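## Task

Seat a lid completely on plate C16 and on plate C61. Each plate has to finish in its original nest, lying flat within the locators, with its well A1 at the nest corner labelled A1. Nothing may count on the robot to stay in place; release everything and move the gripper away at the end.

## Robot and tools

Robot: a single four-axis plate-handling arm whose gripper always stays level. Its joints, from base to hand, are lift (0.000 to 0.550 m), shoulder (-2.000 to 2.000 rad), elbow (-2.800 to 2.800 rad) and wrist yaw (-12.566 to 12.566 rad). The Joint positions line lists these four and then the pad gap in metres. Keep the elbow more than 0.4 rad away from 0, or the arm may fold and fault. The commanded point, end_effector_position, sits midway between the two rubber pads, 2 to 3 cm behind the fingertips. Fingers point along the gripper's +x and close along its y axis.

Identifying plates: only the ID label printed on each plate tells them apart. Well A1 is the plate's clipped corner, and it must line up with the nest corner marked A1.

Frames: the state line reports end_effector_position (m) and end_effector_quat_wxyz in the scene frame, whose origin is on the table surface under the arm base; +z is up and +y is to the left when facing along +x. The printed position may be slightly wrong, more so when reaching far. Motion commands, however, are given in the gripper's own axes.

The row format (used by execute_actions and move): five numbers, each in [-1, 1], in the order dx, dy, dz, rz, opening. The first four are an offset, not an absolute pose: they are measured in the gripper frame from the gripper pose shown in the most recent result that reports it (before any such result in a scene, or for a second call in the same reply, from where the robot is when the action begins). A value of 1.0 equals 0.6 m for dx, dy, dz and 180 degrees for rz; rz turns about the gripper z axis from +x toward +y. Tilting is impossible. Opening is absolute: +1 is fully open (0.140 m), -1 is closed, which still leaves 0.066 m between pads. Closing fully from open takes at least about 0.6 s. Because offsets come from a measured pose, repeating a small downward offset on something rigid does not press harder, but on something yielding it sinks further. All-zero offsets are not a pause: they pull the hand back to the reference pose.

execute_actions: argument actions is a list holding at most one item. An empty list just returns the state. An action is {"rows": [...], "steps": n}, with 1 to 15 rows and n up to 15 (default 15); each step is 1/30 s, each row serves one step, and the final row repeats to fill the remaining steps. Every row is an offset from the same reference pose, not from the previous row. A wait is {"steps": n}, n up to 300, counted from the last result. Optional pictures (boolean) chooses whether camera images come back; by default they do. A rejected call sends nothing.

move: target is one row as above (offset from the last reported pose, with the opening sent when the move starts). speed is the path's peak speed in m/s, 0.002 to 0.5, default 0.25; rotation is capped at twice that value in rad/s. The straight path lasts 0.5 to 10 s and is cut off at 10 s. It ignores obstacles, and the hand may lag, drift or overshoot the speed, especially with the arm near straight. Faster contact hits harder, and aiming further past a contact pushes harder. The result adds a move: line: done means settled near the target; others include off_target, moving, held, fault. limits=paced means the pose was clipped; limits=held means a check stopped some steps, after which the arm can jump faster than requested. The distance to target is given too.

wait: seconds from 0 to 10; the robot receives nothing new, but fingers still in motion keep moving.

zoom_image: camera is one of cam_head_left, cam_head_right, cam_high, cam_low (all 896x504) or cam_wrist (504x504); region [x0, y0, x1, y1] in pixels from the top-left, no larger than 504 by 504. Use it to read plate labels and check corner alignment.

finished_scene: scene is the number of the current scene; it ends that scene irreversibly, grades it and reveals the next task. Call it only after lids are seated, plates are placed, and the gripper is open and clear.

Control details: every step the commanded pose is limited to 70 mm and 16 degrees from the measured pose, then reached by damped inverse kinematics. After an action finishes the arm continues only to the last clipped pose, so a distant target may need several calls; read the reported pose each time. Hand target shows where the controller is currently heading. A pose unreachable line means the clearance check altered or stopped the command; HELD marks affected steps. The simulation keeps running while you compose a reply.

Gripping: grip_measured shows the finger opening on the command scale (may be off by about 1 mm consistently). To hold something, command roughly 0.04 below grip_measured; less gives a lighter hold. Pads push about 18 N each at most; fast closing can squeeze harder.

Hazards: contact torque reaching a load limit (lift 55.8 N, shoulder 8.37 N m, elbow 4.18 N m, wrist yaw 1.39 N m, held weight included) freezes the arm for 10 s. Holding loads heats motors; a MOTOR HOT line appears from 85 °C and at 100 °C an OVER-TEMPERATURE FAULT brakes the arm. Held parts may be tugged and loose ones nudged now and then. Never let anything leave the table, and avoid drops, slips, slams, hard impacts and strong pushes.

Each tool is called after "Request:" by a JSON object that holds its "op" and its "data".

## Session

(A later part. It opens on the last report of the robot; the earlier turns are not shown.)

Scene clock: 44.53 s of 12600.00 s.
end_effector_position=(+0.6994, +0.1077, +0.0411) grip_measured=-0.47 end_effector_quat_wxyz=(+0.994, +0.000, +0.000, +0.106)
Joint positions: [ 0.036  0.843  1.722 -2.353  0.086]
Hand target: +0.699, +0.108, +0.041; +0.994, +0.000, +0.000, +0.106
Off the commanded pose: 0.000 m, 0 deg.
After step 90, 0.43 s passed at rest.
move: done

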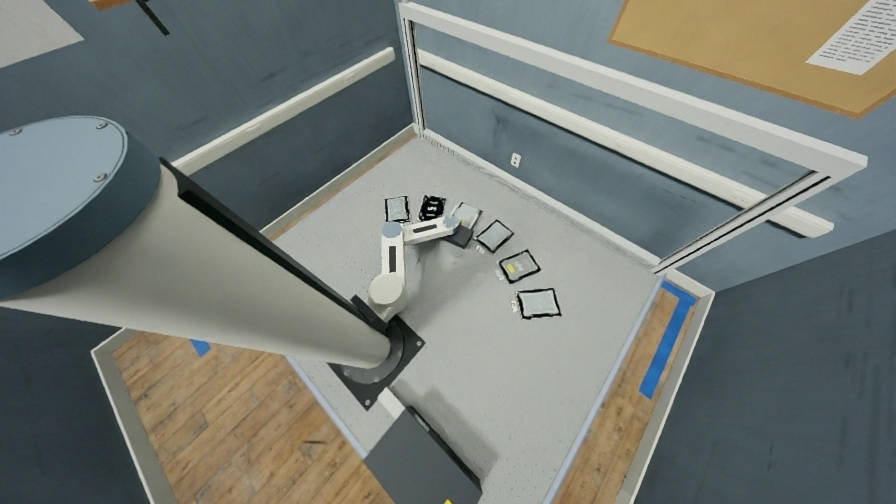

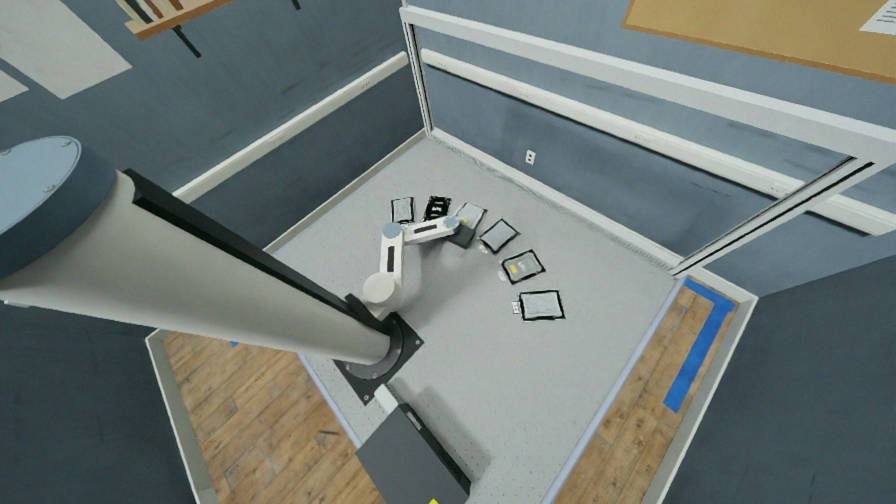

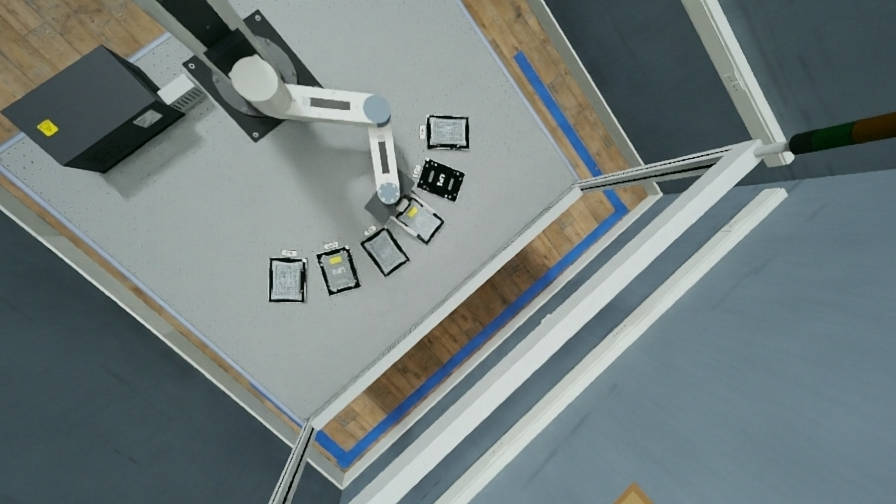

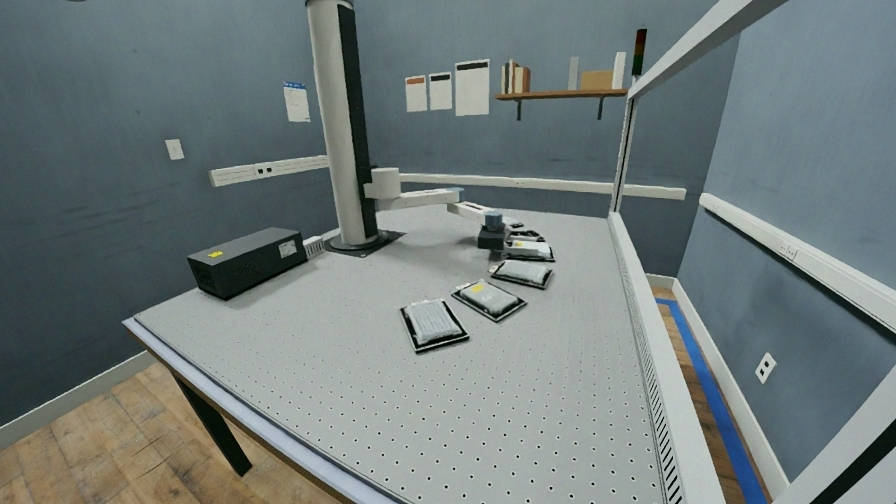

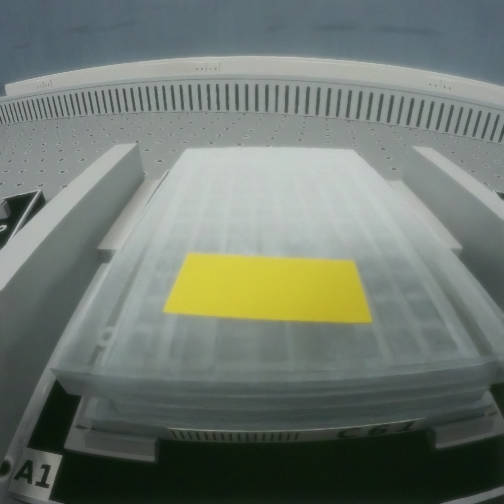

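Request:
{"op": "execute_actions", "data": {"actions": []}}

Scene clock: 59.60 s of 12600.00 s.
end_effector_position=(+0.6503, -0.2405, +0.0641) grip_measured=-0.47 end_effector_quat_wxyz=(+0.976, +0.000, +0.000, -0.220)
Joint positions: [ 0.059  0.173  1.707 -2.323  0.086]
Hand target: +0.650, -0.241, +0.064; +0.976, +0.000, +0.000, -0.220
Off the commanded pose: 0.000 m, 0 deg.
Steps of this call (steps 1 to 59: nothing new was sent). Readings (end_effector_position):
1: (+0.6503, -0.2405, +0.0641)
2: (+0.6503, -0.2405, +0.0641)
4: (+0.6503, -0.2405, +0.0641)
8: (+0.6503, -0.2405, +0.0641)
59: the state above

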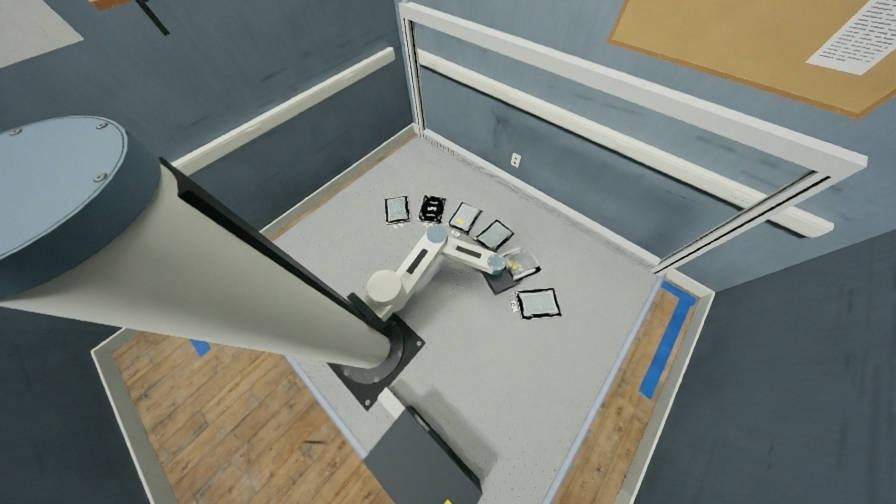

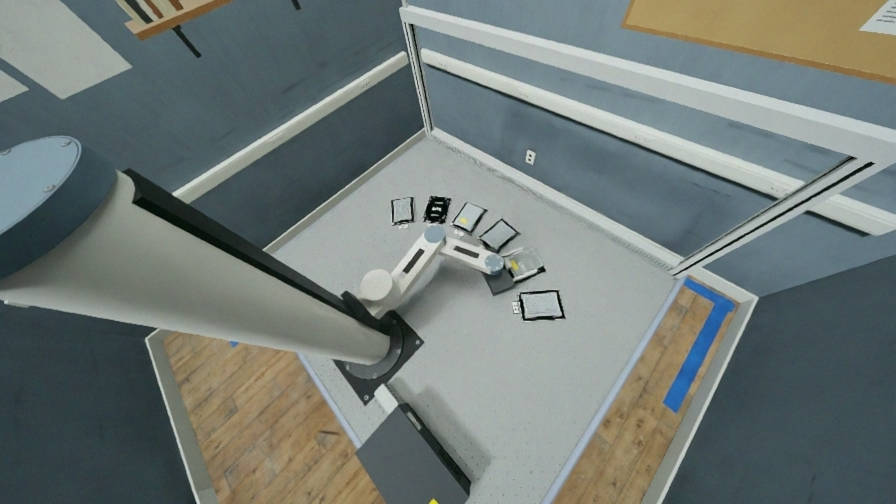

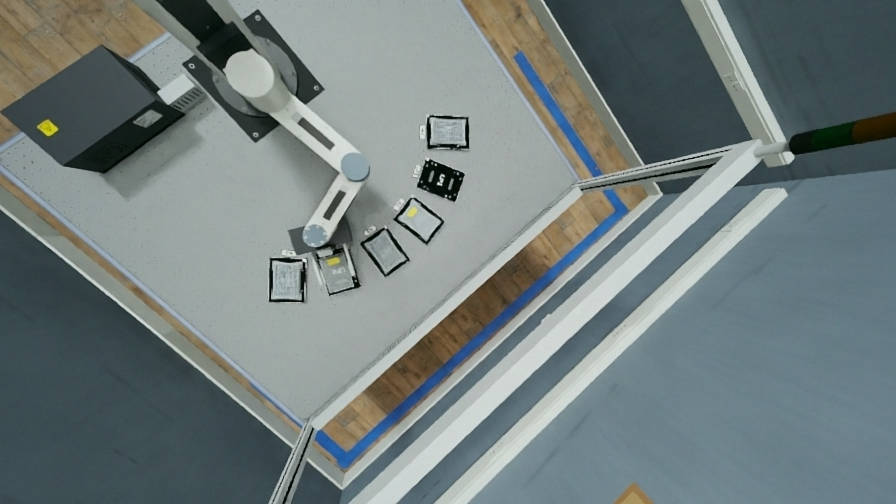

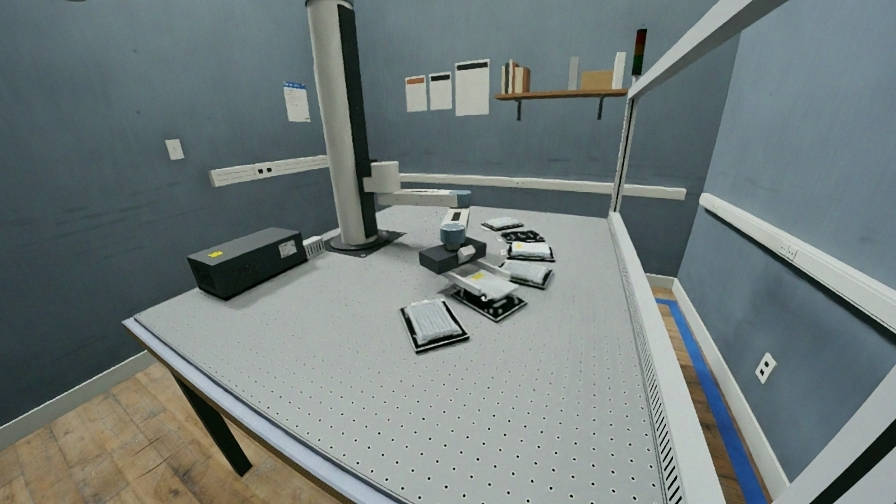

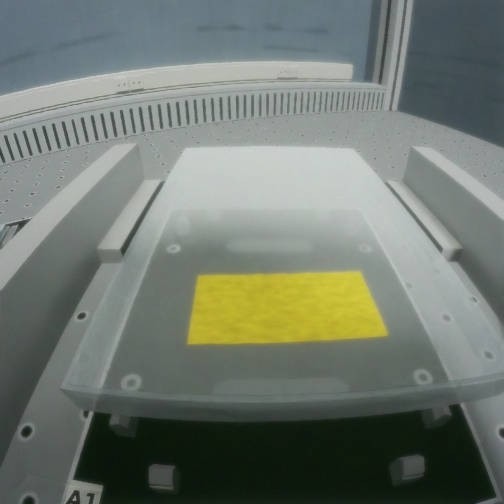

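Request:
{"op": "move", "data": {"target": [-0.040, 0.304, 0, 0.1033, -0.53], "speed": 0.2}}

Scene clock: 61.53 s of 12600.00 s.
end_effector_position=(+0.7071, -0.0653, +0.0641) grip_measured=-0.47 end_effector_quat_wxyz=(+0.998, +0.000, +0.000, -0.059)
Joint positions: [ 0.059  0.518  1.727 -2.364  0.086]
Hand target: +0.707, -0.065, +0.064; +0.998, +0.000, +0.000, -0.059
Off the commanded pose: 0.000 m, 0 deg.
move: done

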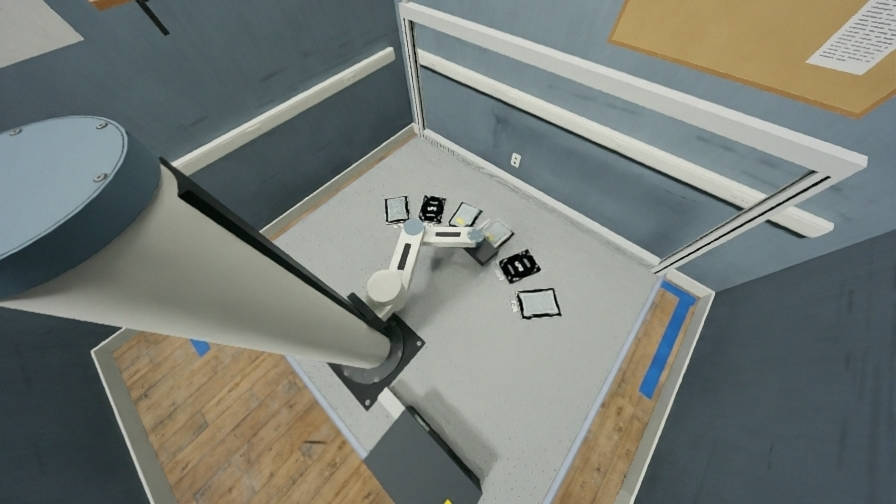

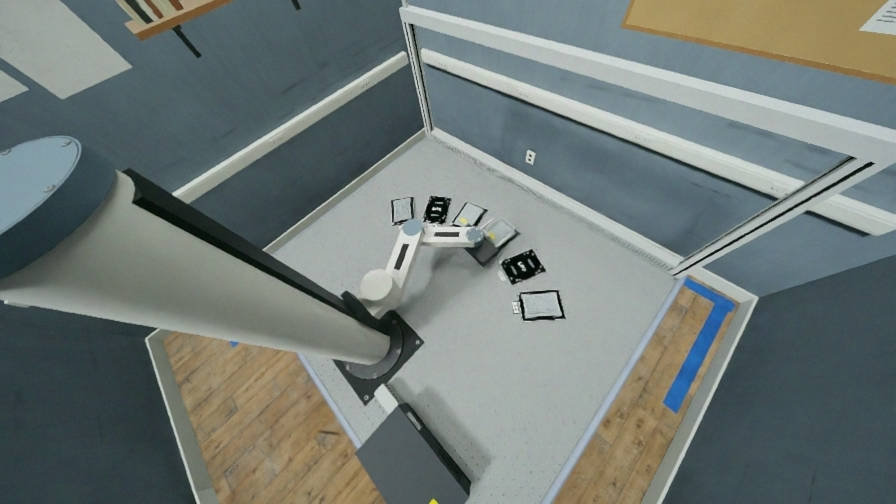

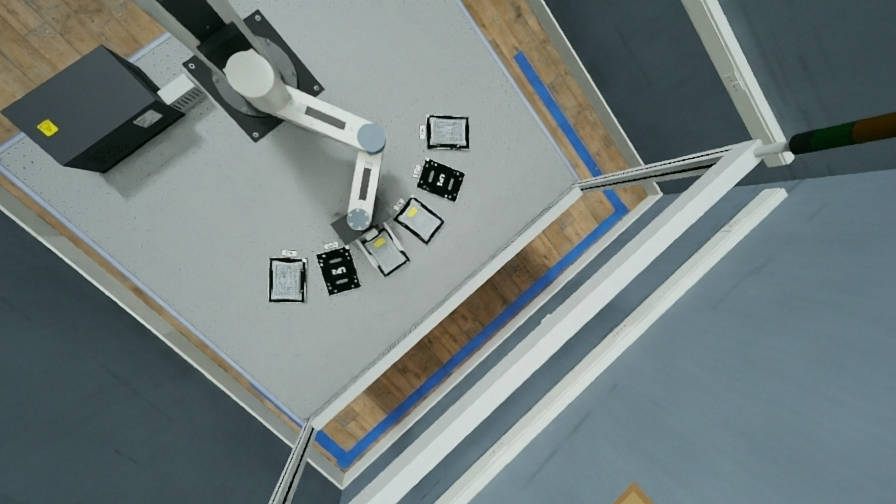

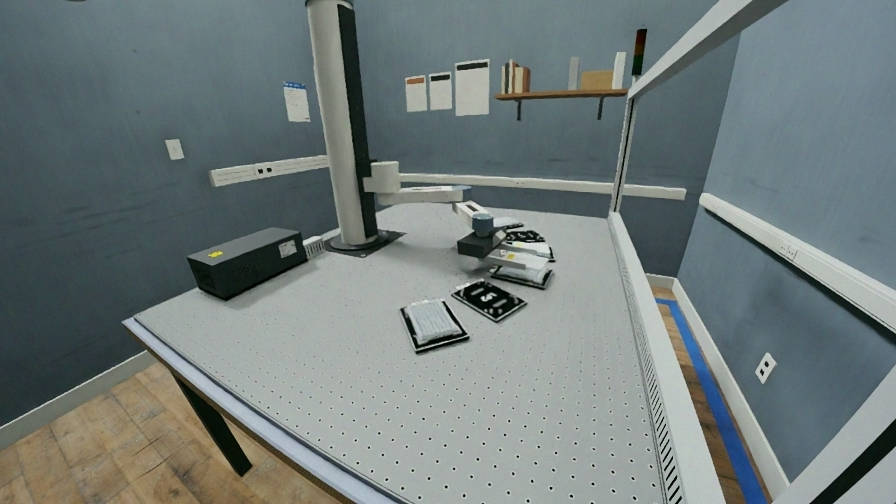

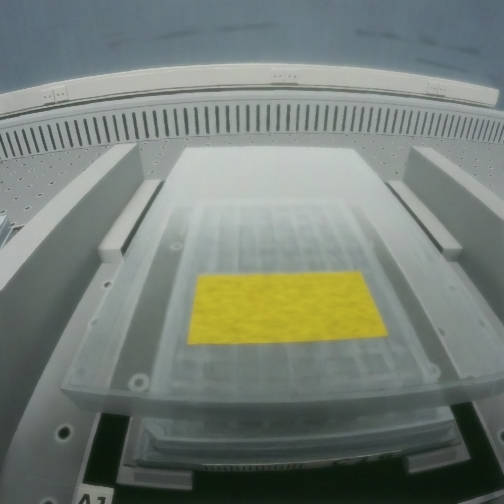

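Request:
{"op": "zoom_image", "data": {"camera": "cam_wrist", "region": [40, 200, 504, 504]}}

Region (40, 200, 504, 504) of cam_wrist's 504x504 image, scaled by 1.086, with more detail than that image has; it fills the top 330 rows of this view, and the rest is white.

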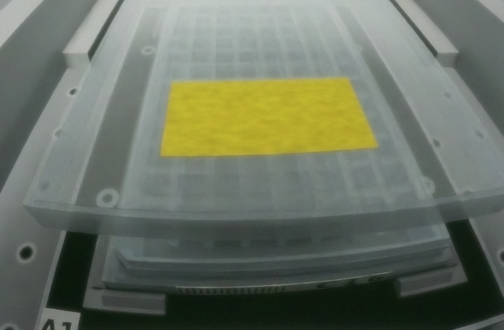

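Request:
{"op": "move", "data": {"target": [0.0008, -0.0035, 0, 0.0067, -0.53], "speed": 0.05}}

Request:
{"op": "zoom_image", "data": {"camera": "cam_wrist", "region": [40, 200, 504, 504]}}

Scene clock: 63.63 s of 12600.00 s.
end_effector_position=(+0.7073, -0.0675, +0.0641) grip_measured=-0.47 end_effector_quat_wxyz=(+0.999, +0.000, +0.000, -0.049)
Joint positions: [ 0.059  0.504  1.73  -2.332  0.086]
Hand target: +0.707, -0.067, +0.064; +0.999, +0.000, +0.000, -0.049
Off the commanded pose: 0.000 m, 0 deg.
move: done

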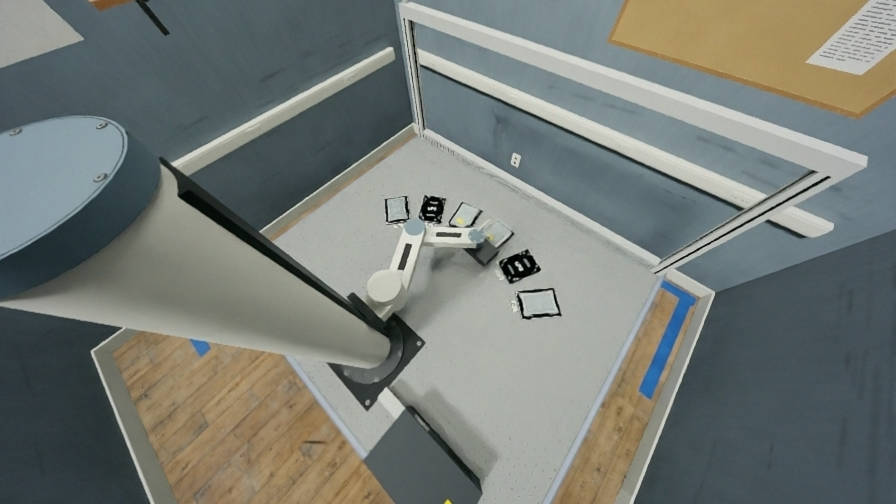

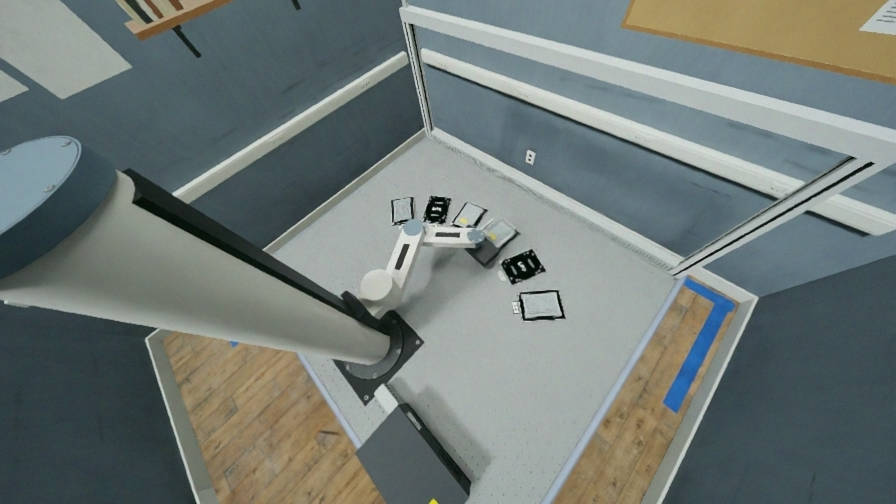

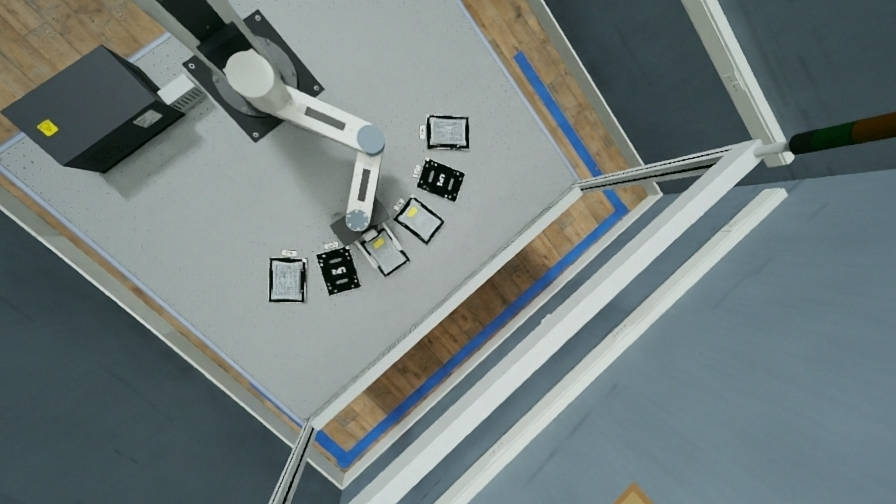

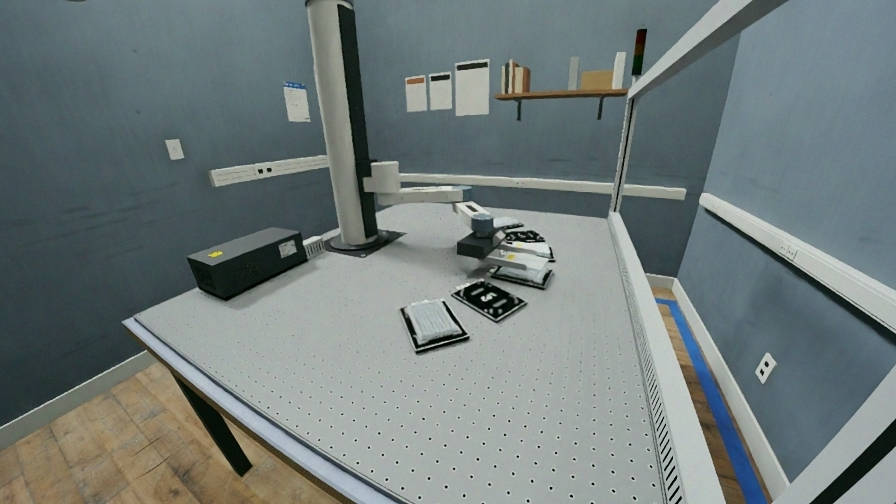

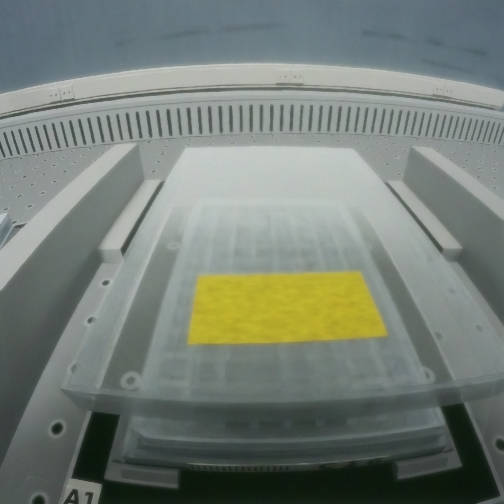

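Region (40, 200, 504, 504) of cam_wrist's 504x504 image, scaled by 1.086, with more detail than that image has; it fills the top 330 rows of this view, and the rest is white.

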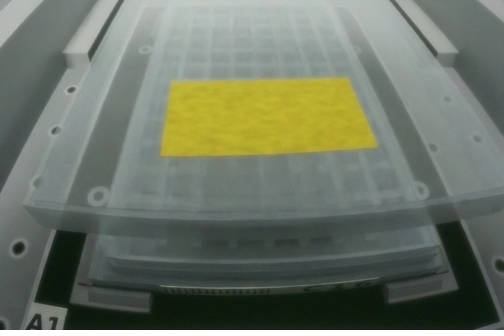

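Request:
{"op": "move", "data": {"target": [0.0003, -0.0003, -0.025, 0, -0.53], "speed": 0.03}}

Request:
{"op": "zoom_image", "data": {"camera": "cam_wrist", "region": [0, 130, 504, 504]}}

Scene clock: 65.20 s of 12600.00 s.
end_effector_position=(+0.7074, -0.0676, +0.0491) grip_measured=-0.47 end_effector_quat_wxyz=(+0.999, +0.000, +0.000, -0.049)
Joint positions: [ 0.044  0.503  1.731 -2.332  0.086]
Hand target: +0.707, -0.068, +0.049; +0.999, +0.000, +0.000, -0.049
Off the commanded pose: 0.000 m, 0 deg.
move: done

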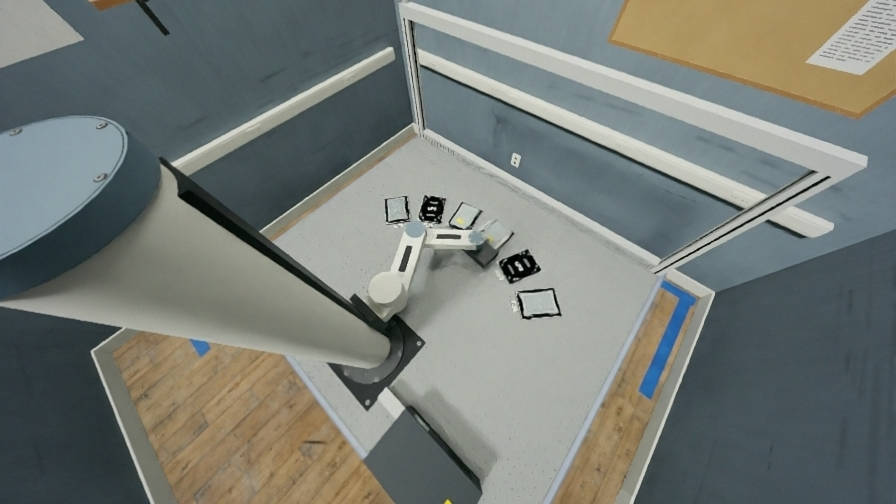

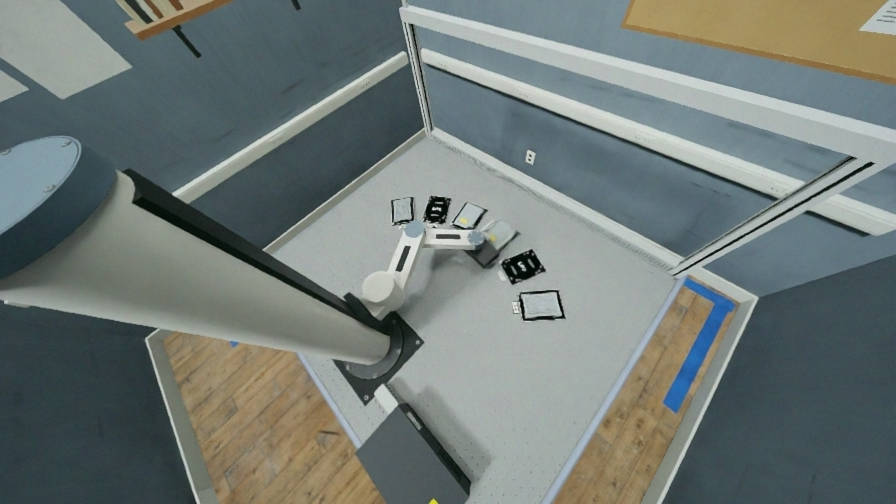

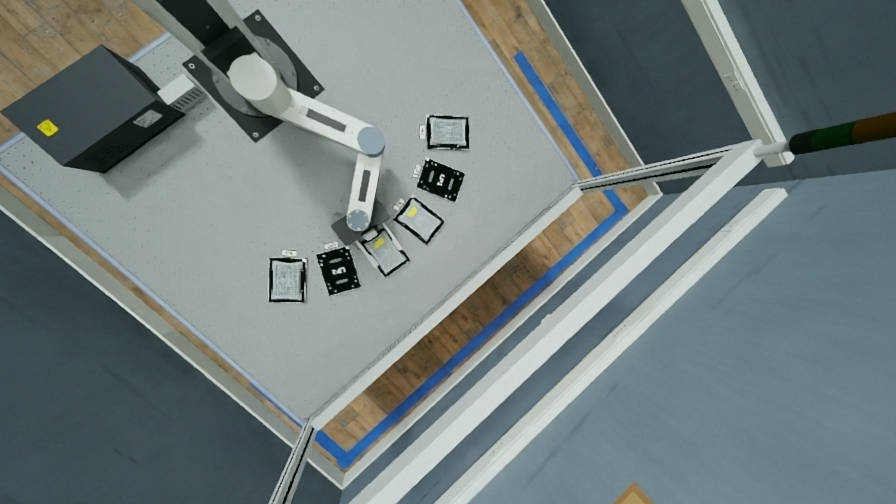

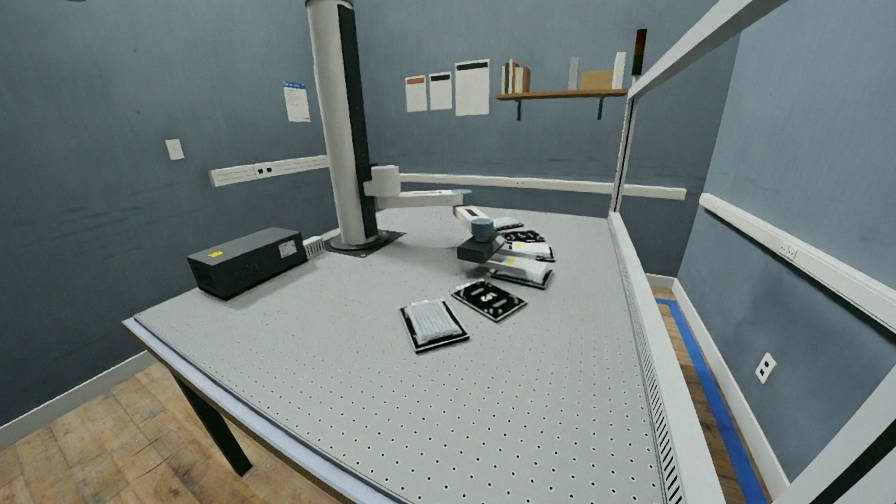

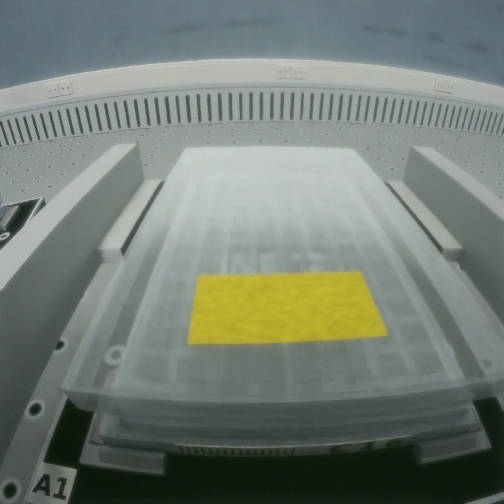

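Region (0, 130, 504, 504) of cam_wrist's 504x504 image, scaled by 1.000; it fills the top 374 rows of this view, and the rest is white.

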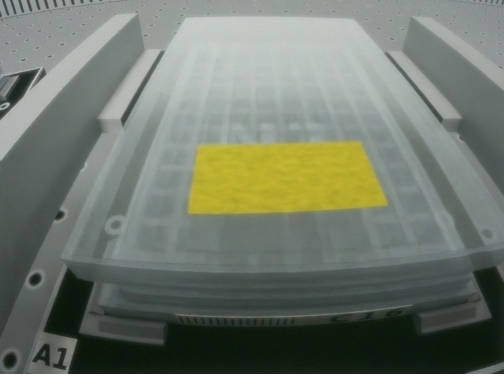

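Request:
{"op": "move", "data": {"target": [0, 0, -0.0125, 0, -0.53], "speed": 0.01}}

Request:
{"op": "zoom_image", "data": {"camera": "cam_wrist", "region": [0, 330, 504, 504]}}

Scene clock: 66.57 s of 12600.00 s.
end_effector_position=(+0.7074, -0.0676, +0.0415) grip_measured=-0.47 end_effector_quat_wxyz=(+0.999, +0.000, +0.000, -0.049)
Joint positions: [ 0.037  0.503  1.731 -2.332  0.086]
Hand target: +0.707, -0.068, +0.042; +0.999, +0.000, +0.000, -0.049
Off the commanded pose: 0.000 m, 0 deg.
move: done

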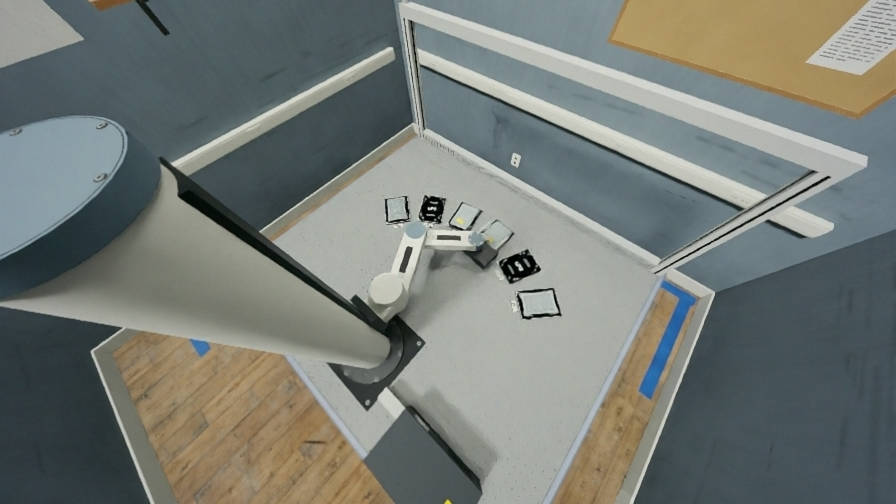

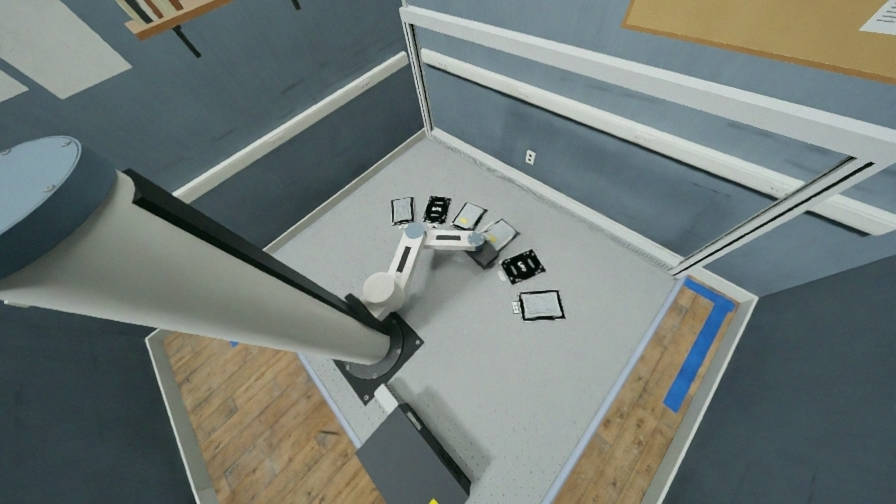

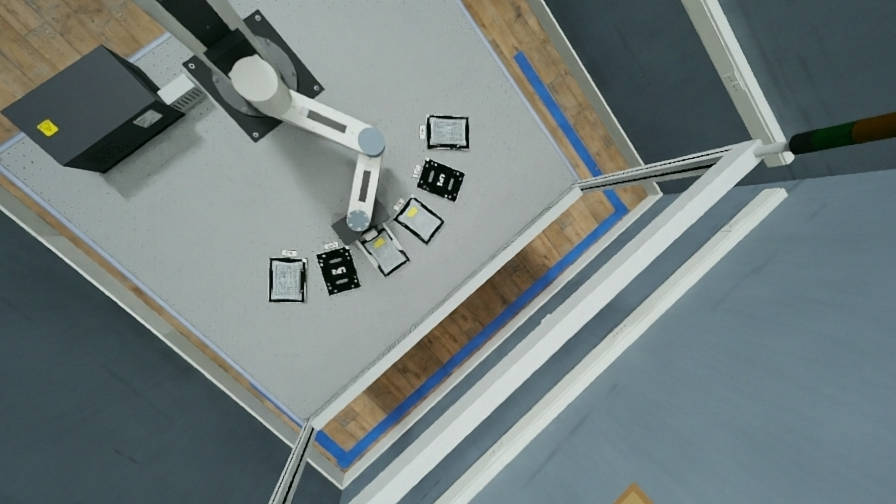

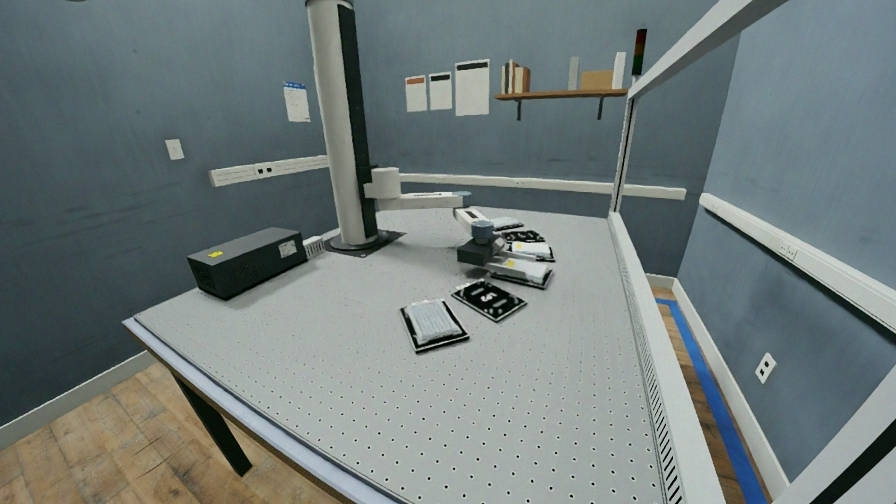

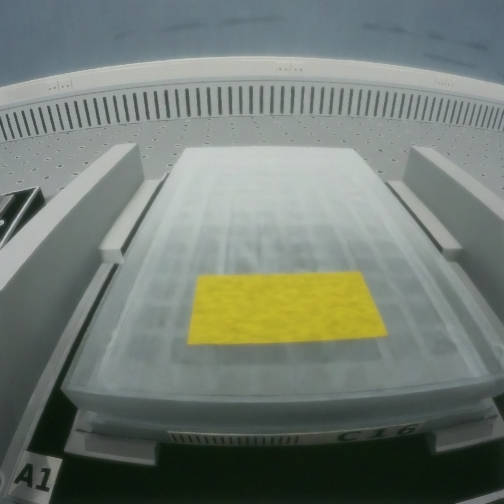

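Region (0, 330, 504, 504) of cam_wrist's 504x504 image, scaled by 1.000; it fills the top 174 rows of this view, and the rest is white.

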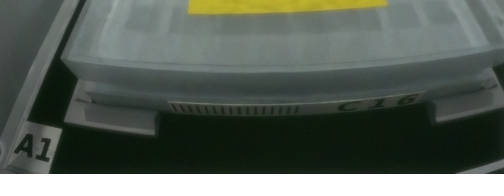

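Lid hasn't shifted in the grip; continuing.

Request:
{"op": "move", "data": {"target": [0, 0, -0.006, 0, -0.53], "speed": 0.01}}

Scene clock: 67.50 s of 12600.00 s.
end_effector_position=(+0.7074, -0.0676, +0.0385) grip_measured=-0.47 end_effector_quat_wxyz=(+0.999, +0.000, +0.000, -0.049)
Joint positions: [ 0.034  0.503  1.731 -2.332  0.086]
Hand target: +0.707, -0.068, +0.038; +0.999, +0.000, +0.000, -0.049
Off the commanded pose: 0.001 m, 0 deg.
move: done

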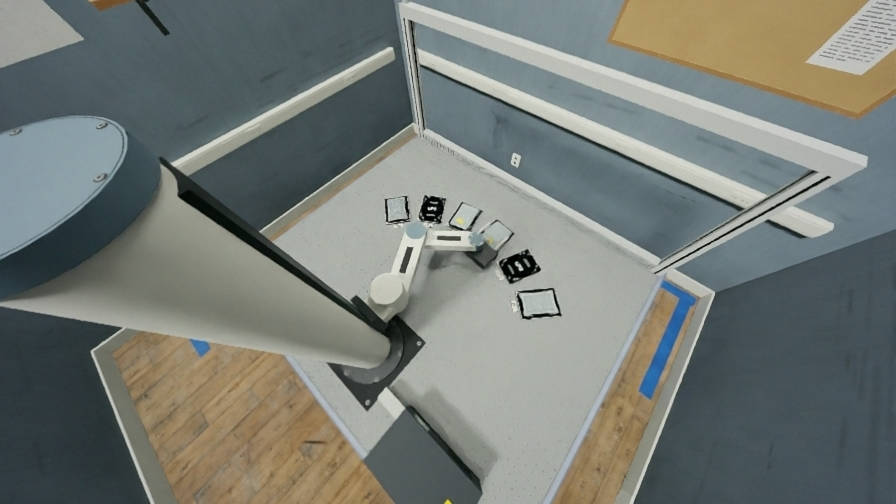

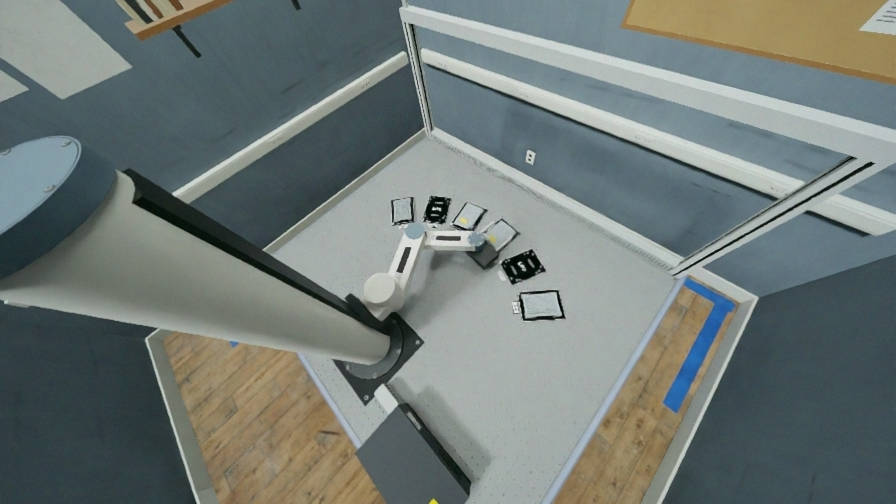

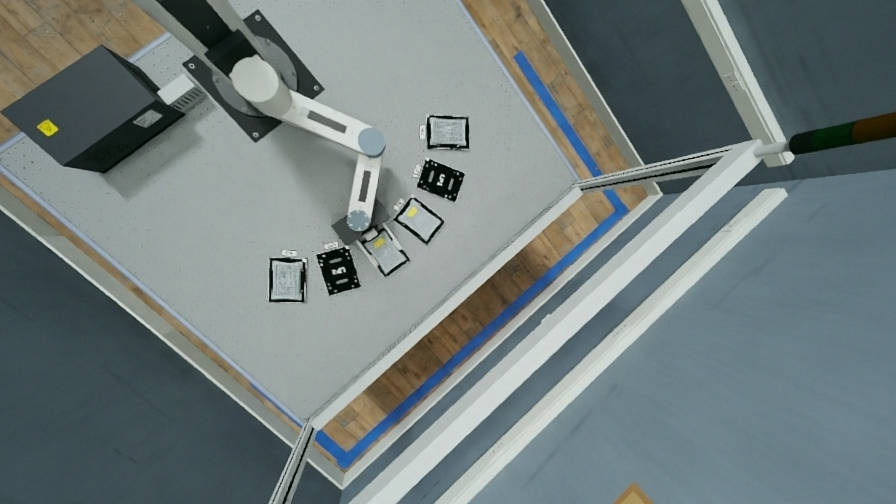

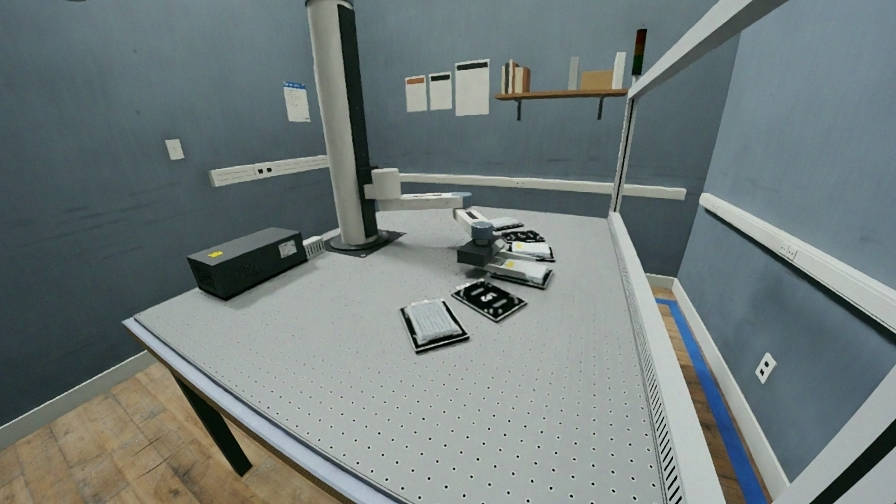

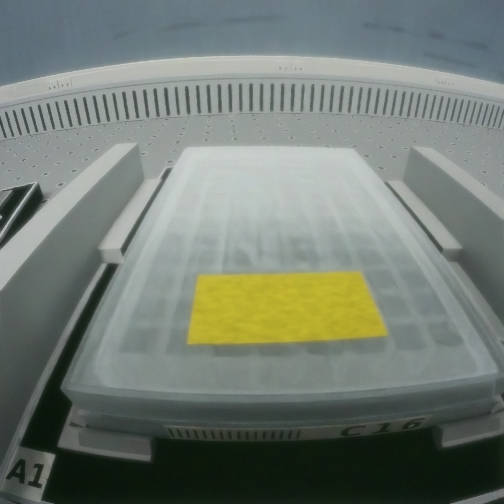

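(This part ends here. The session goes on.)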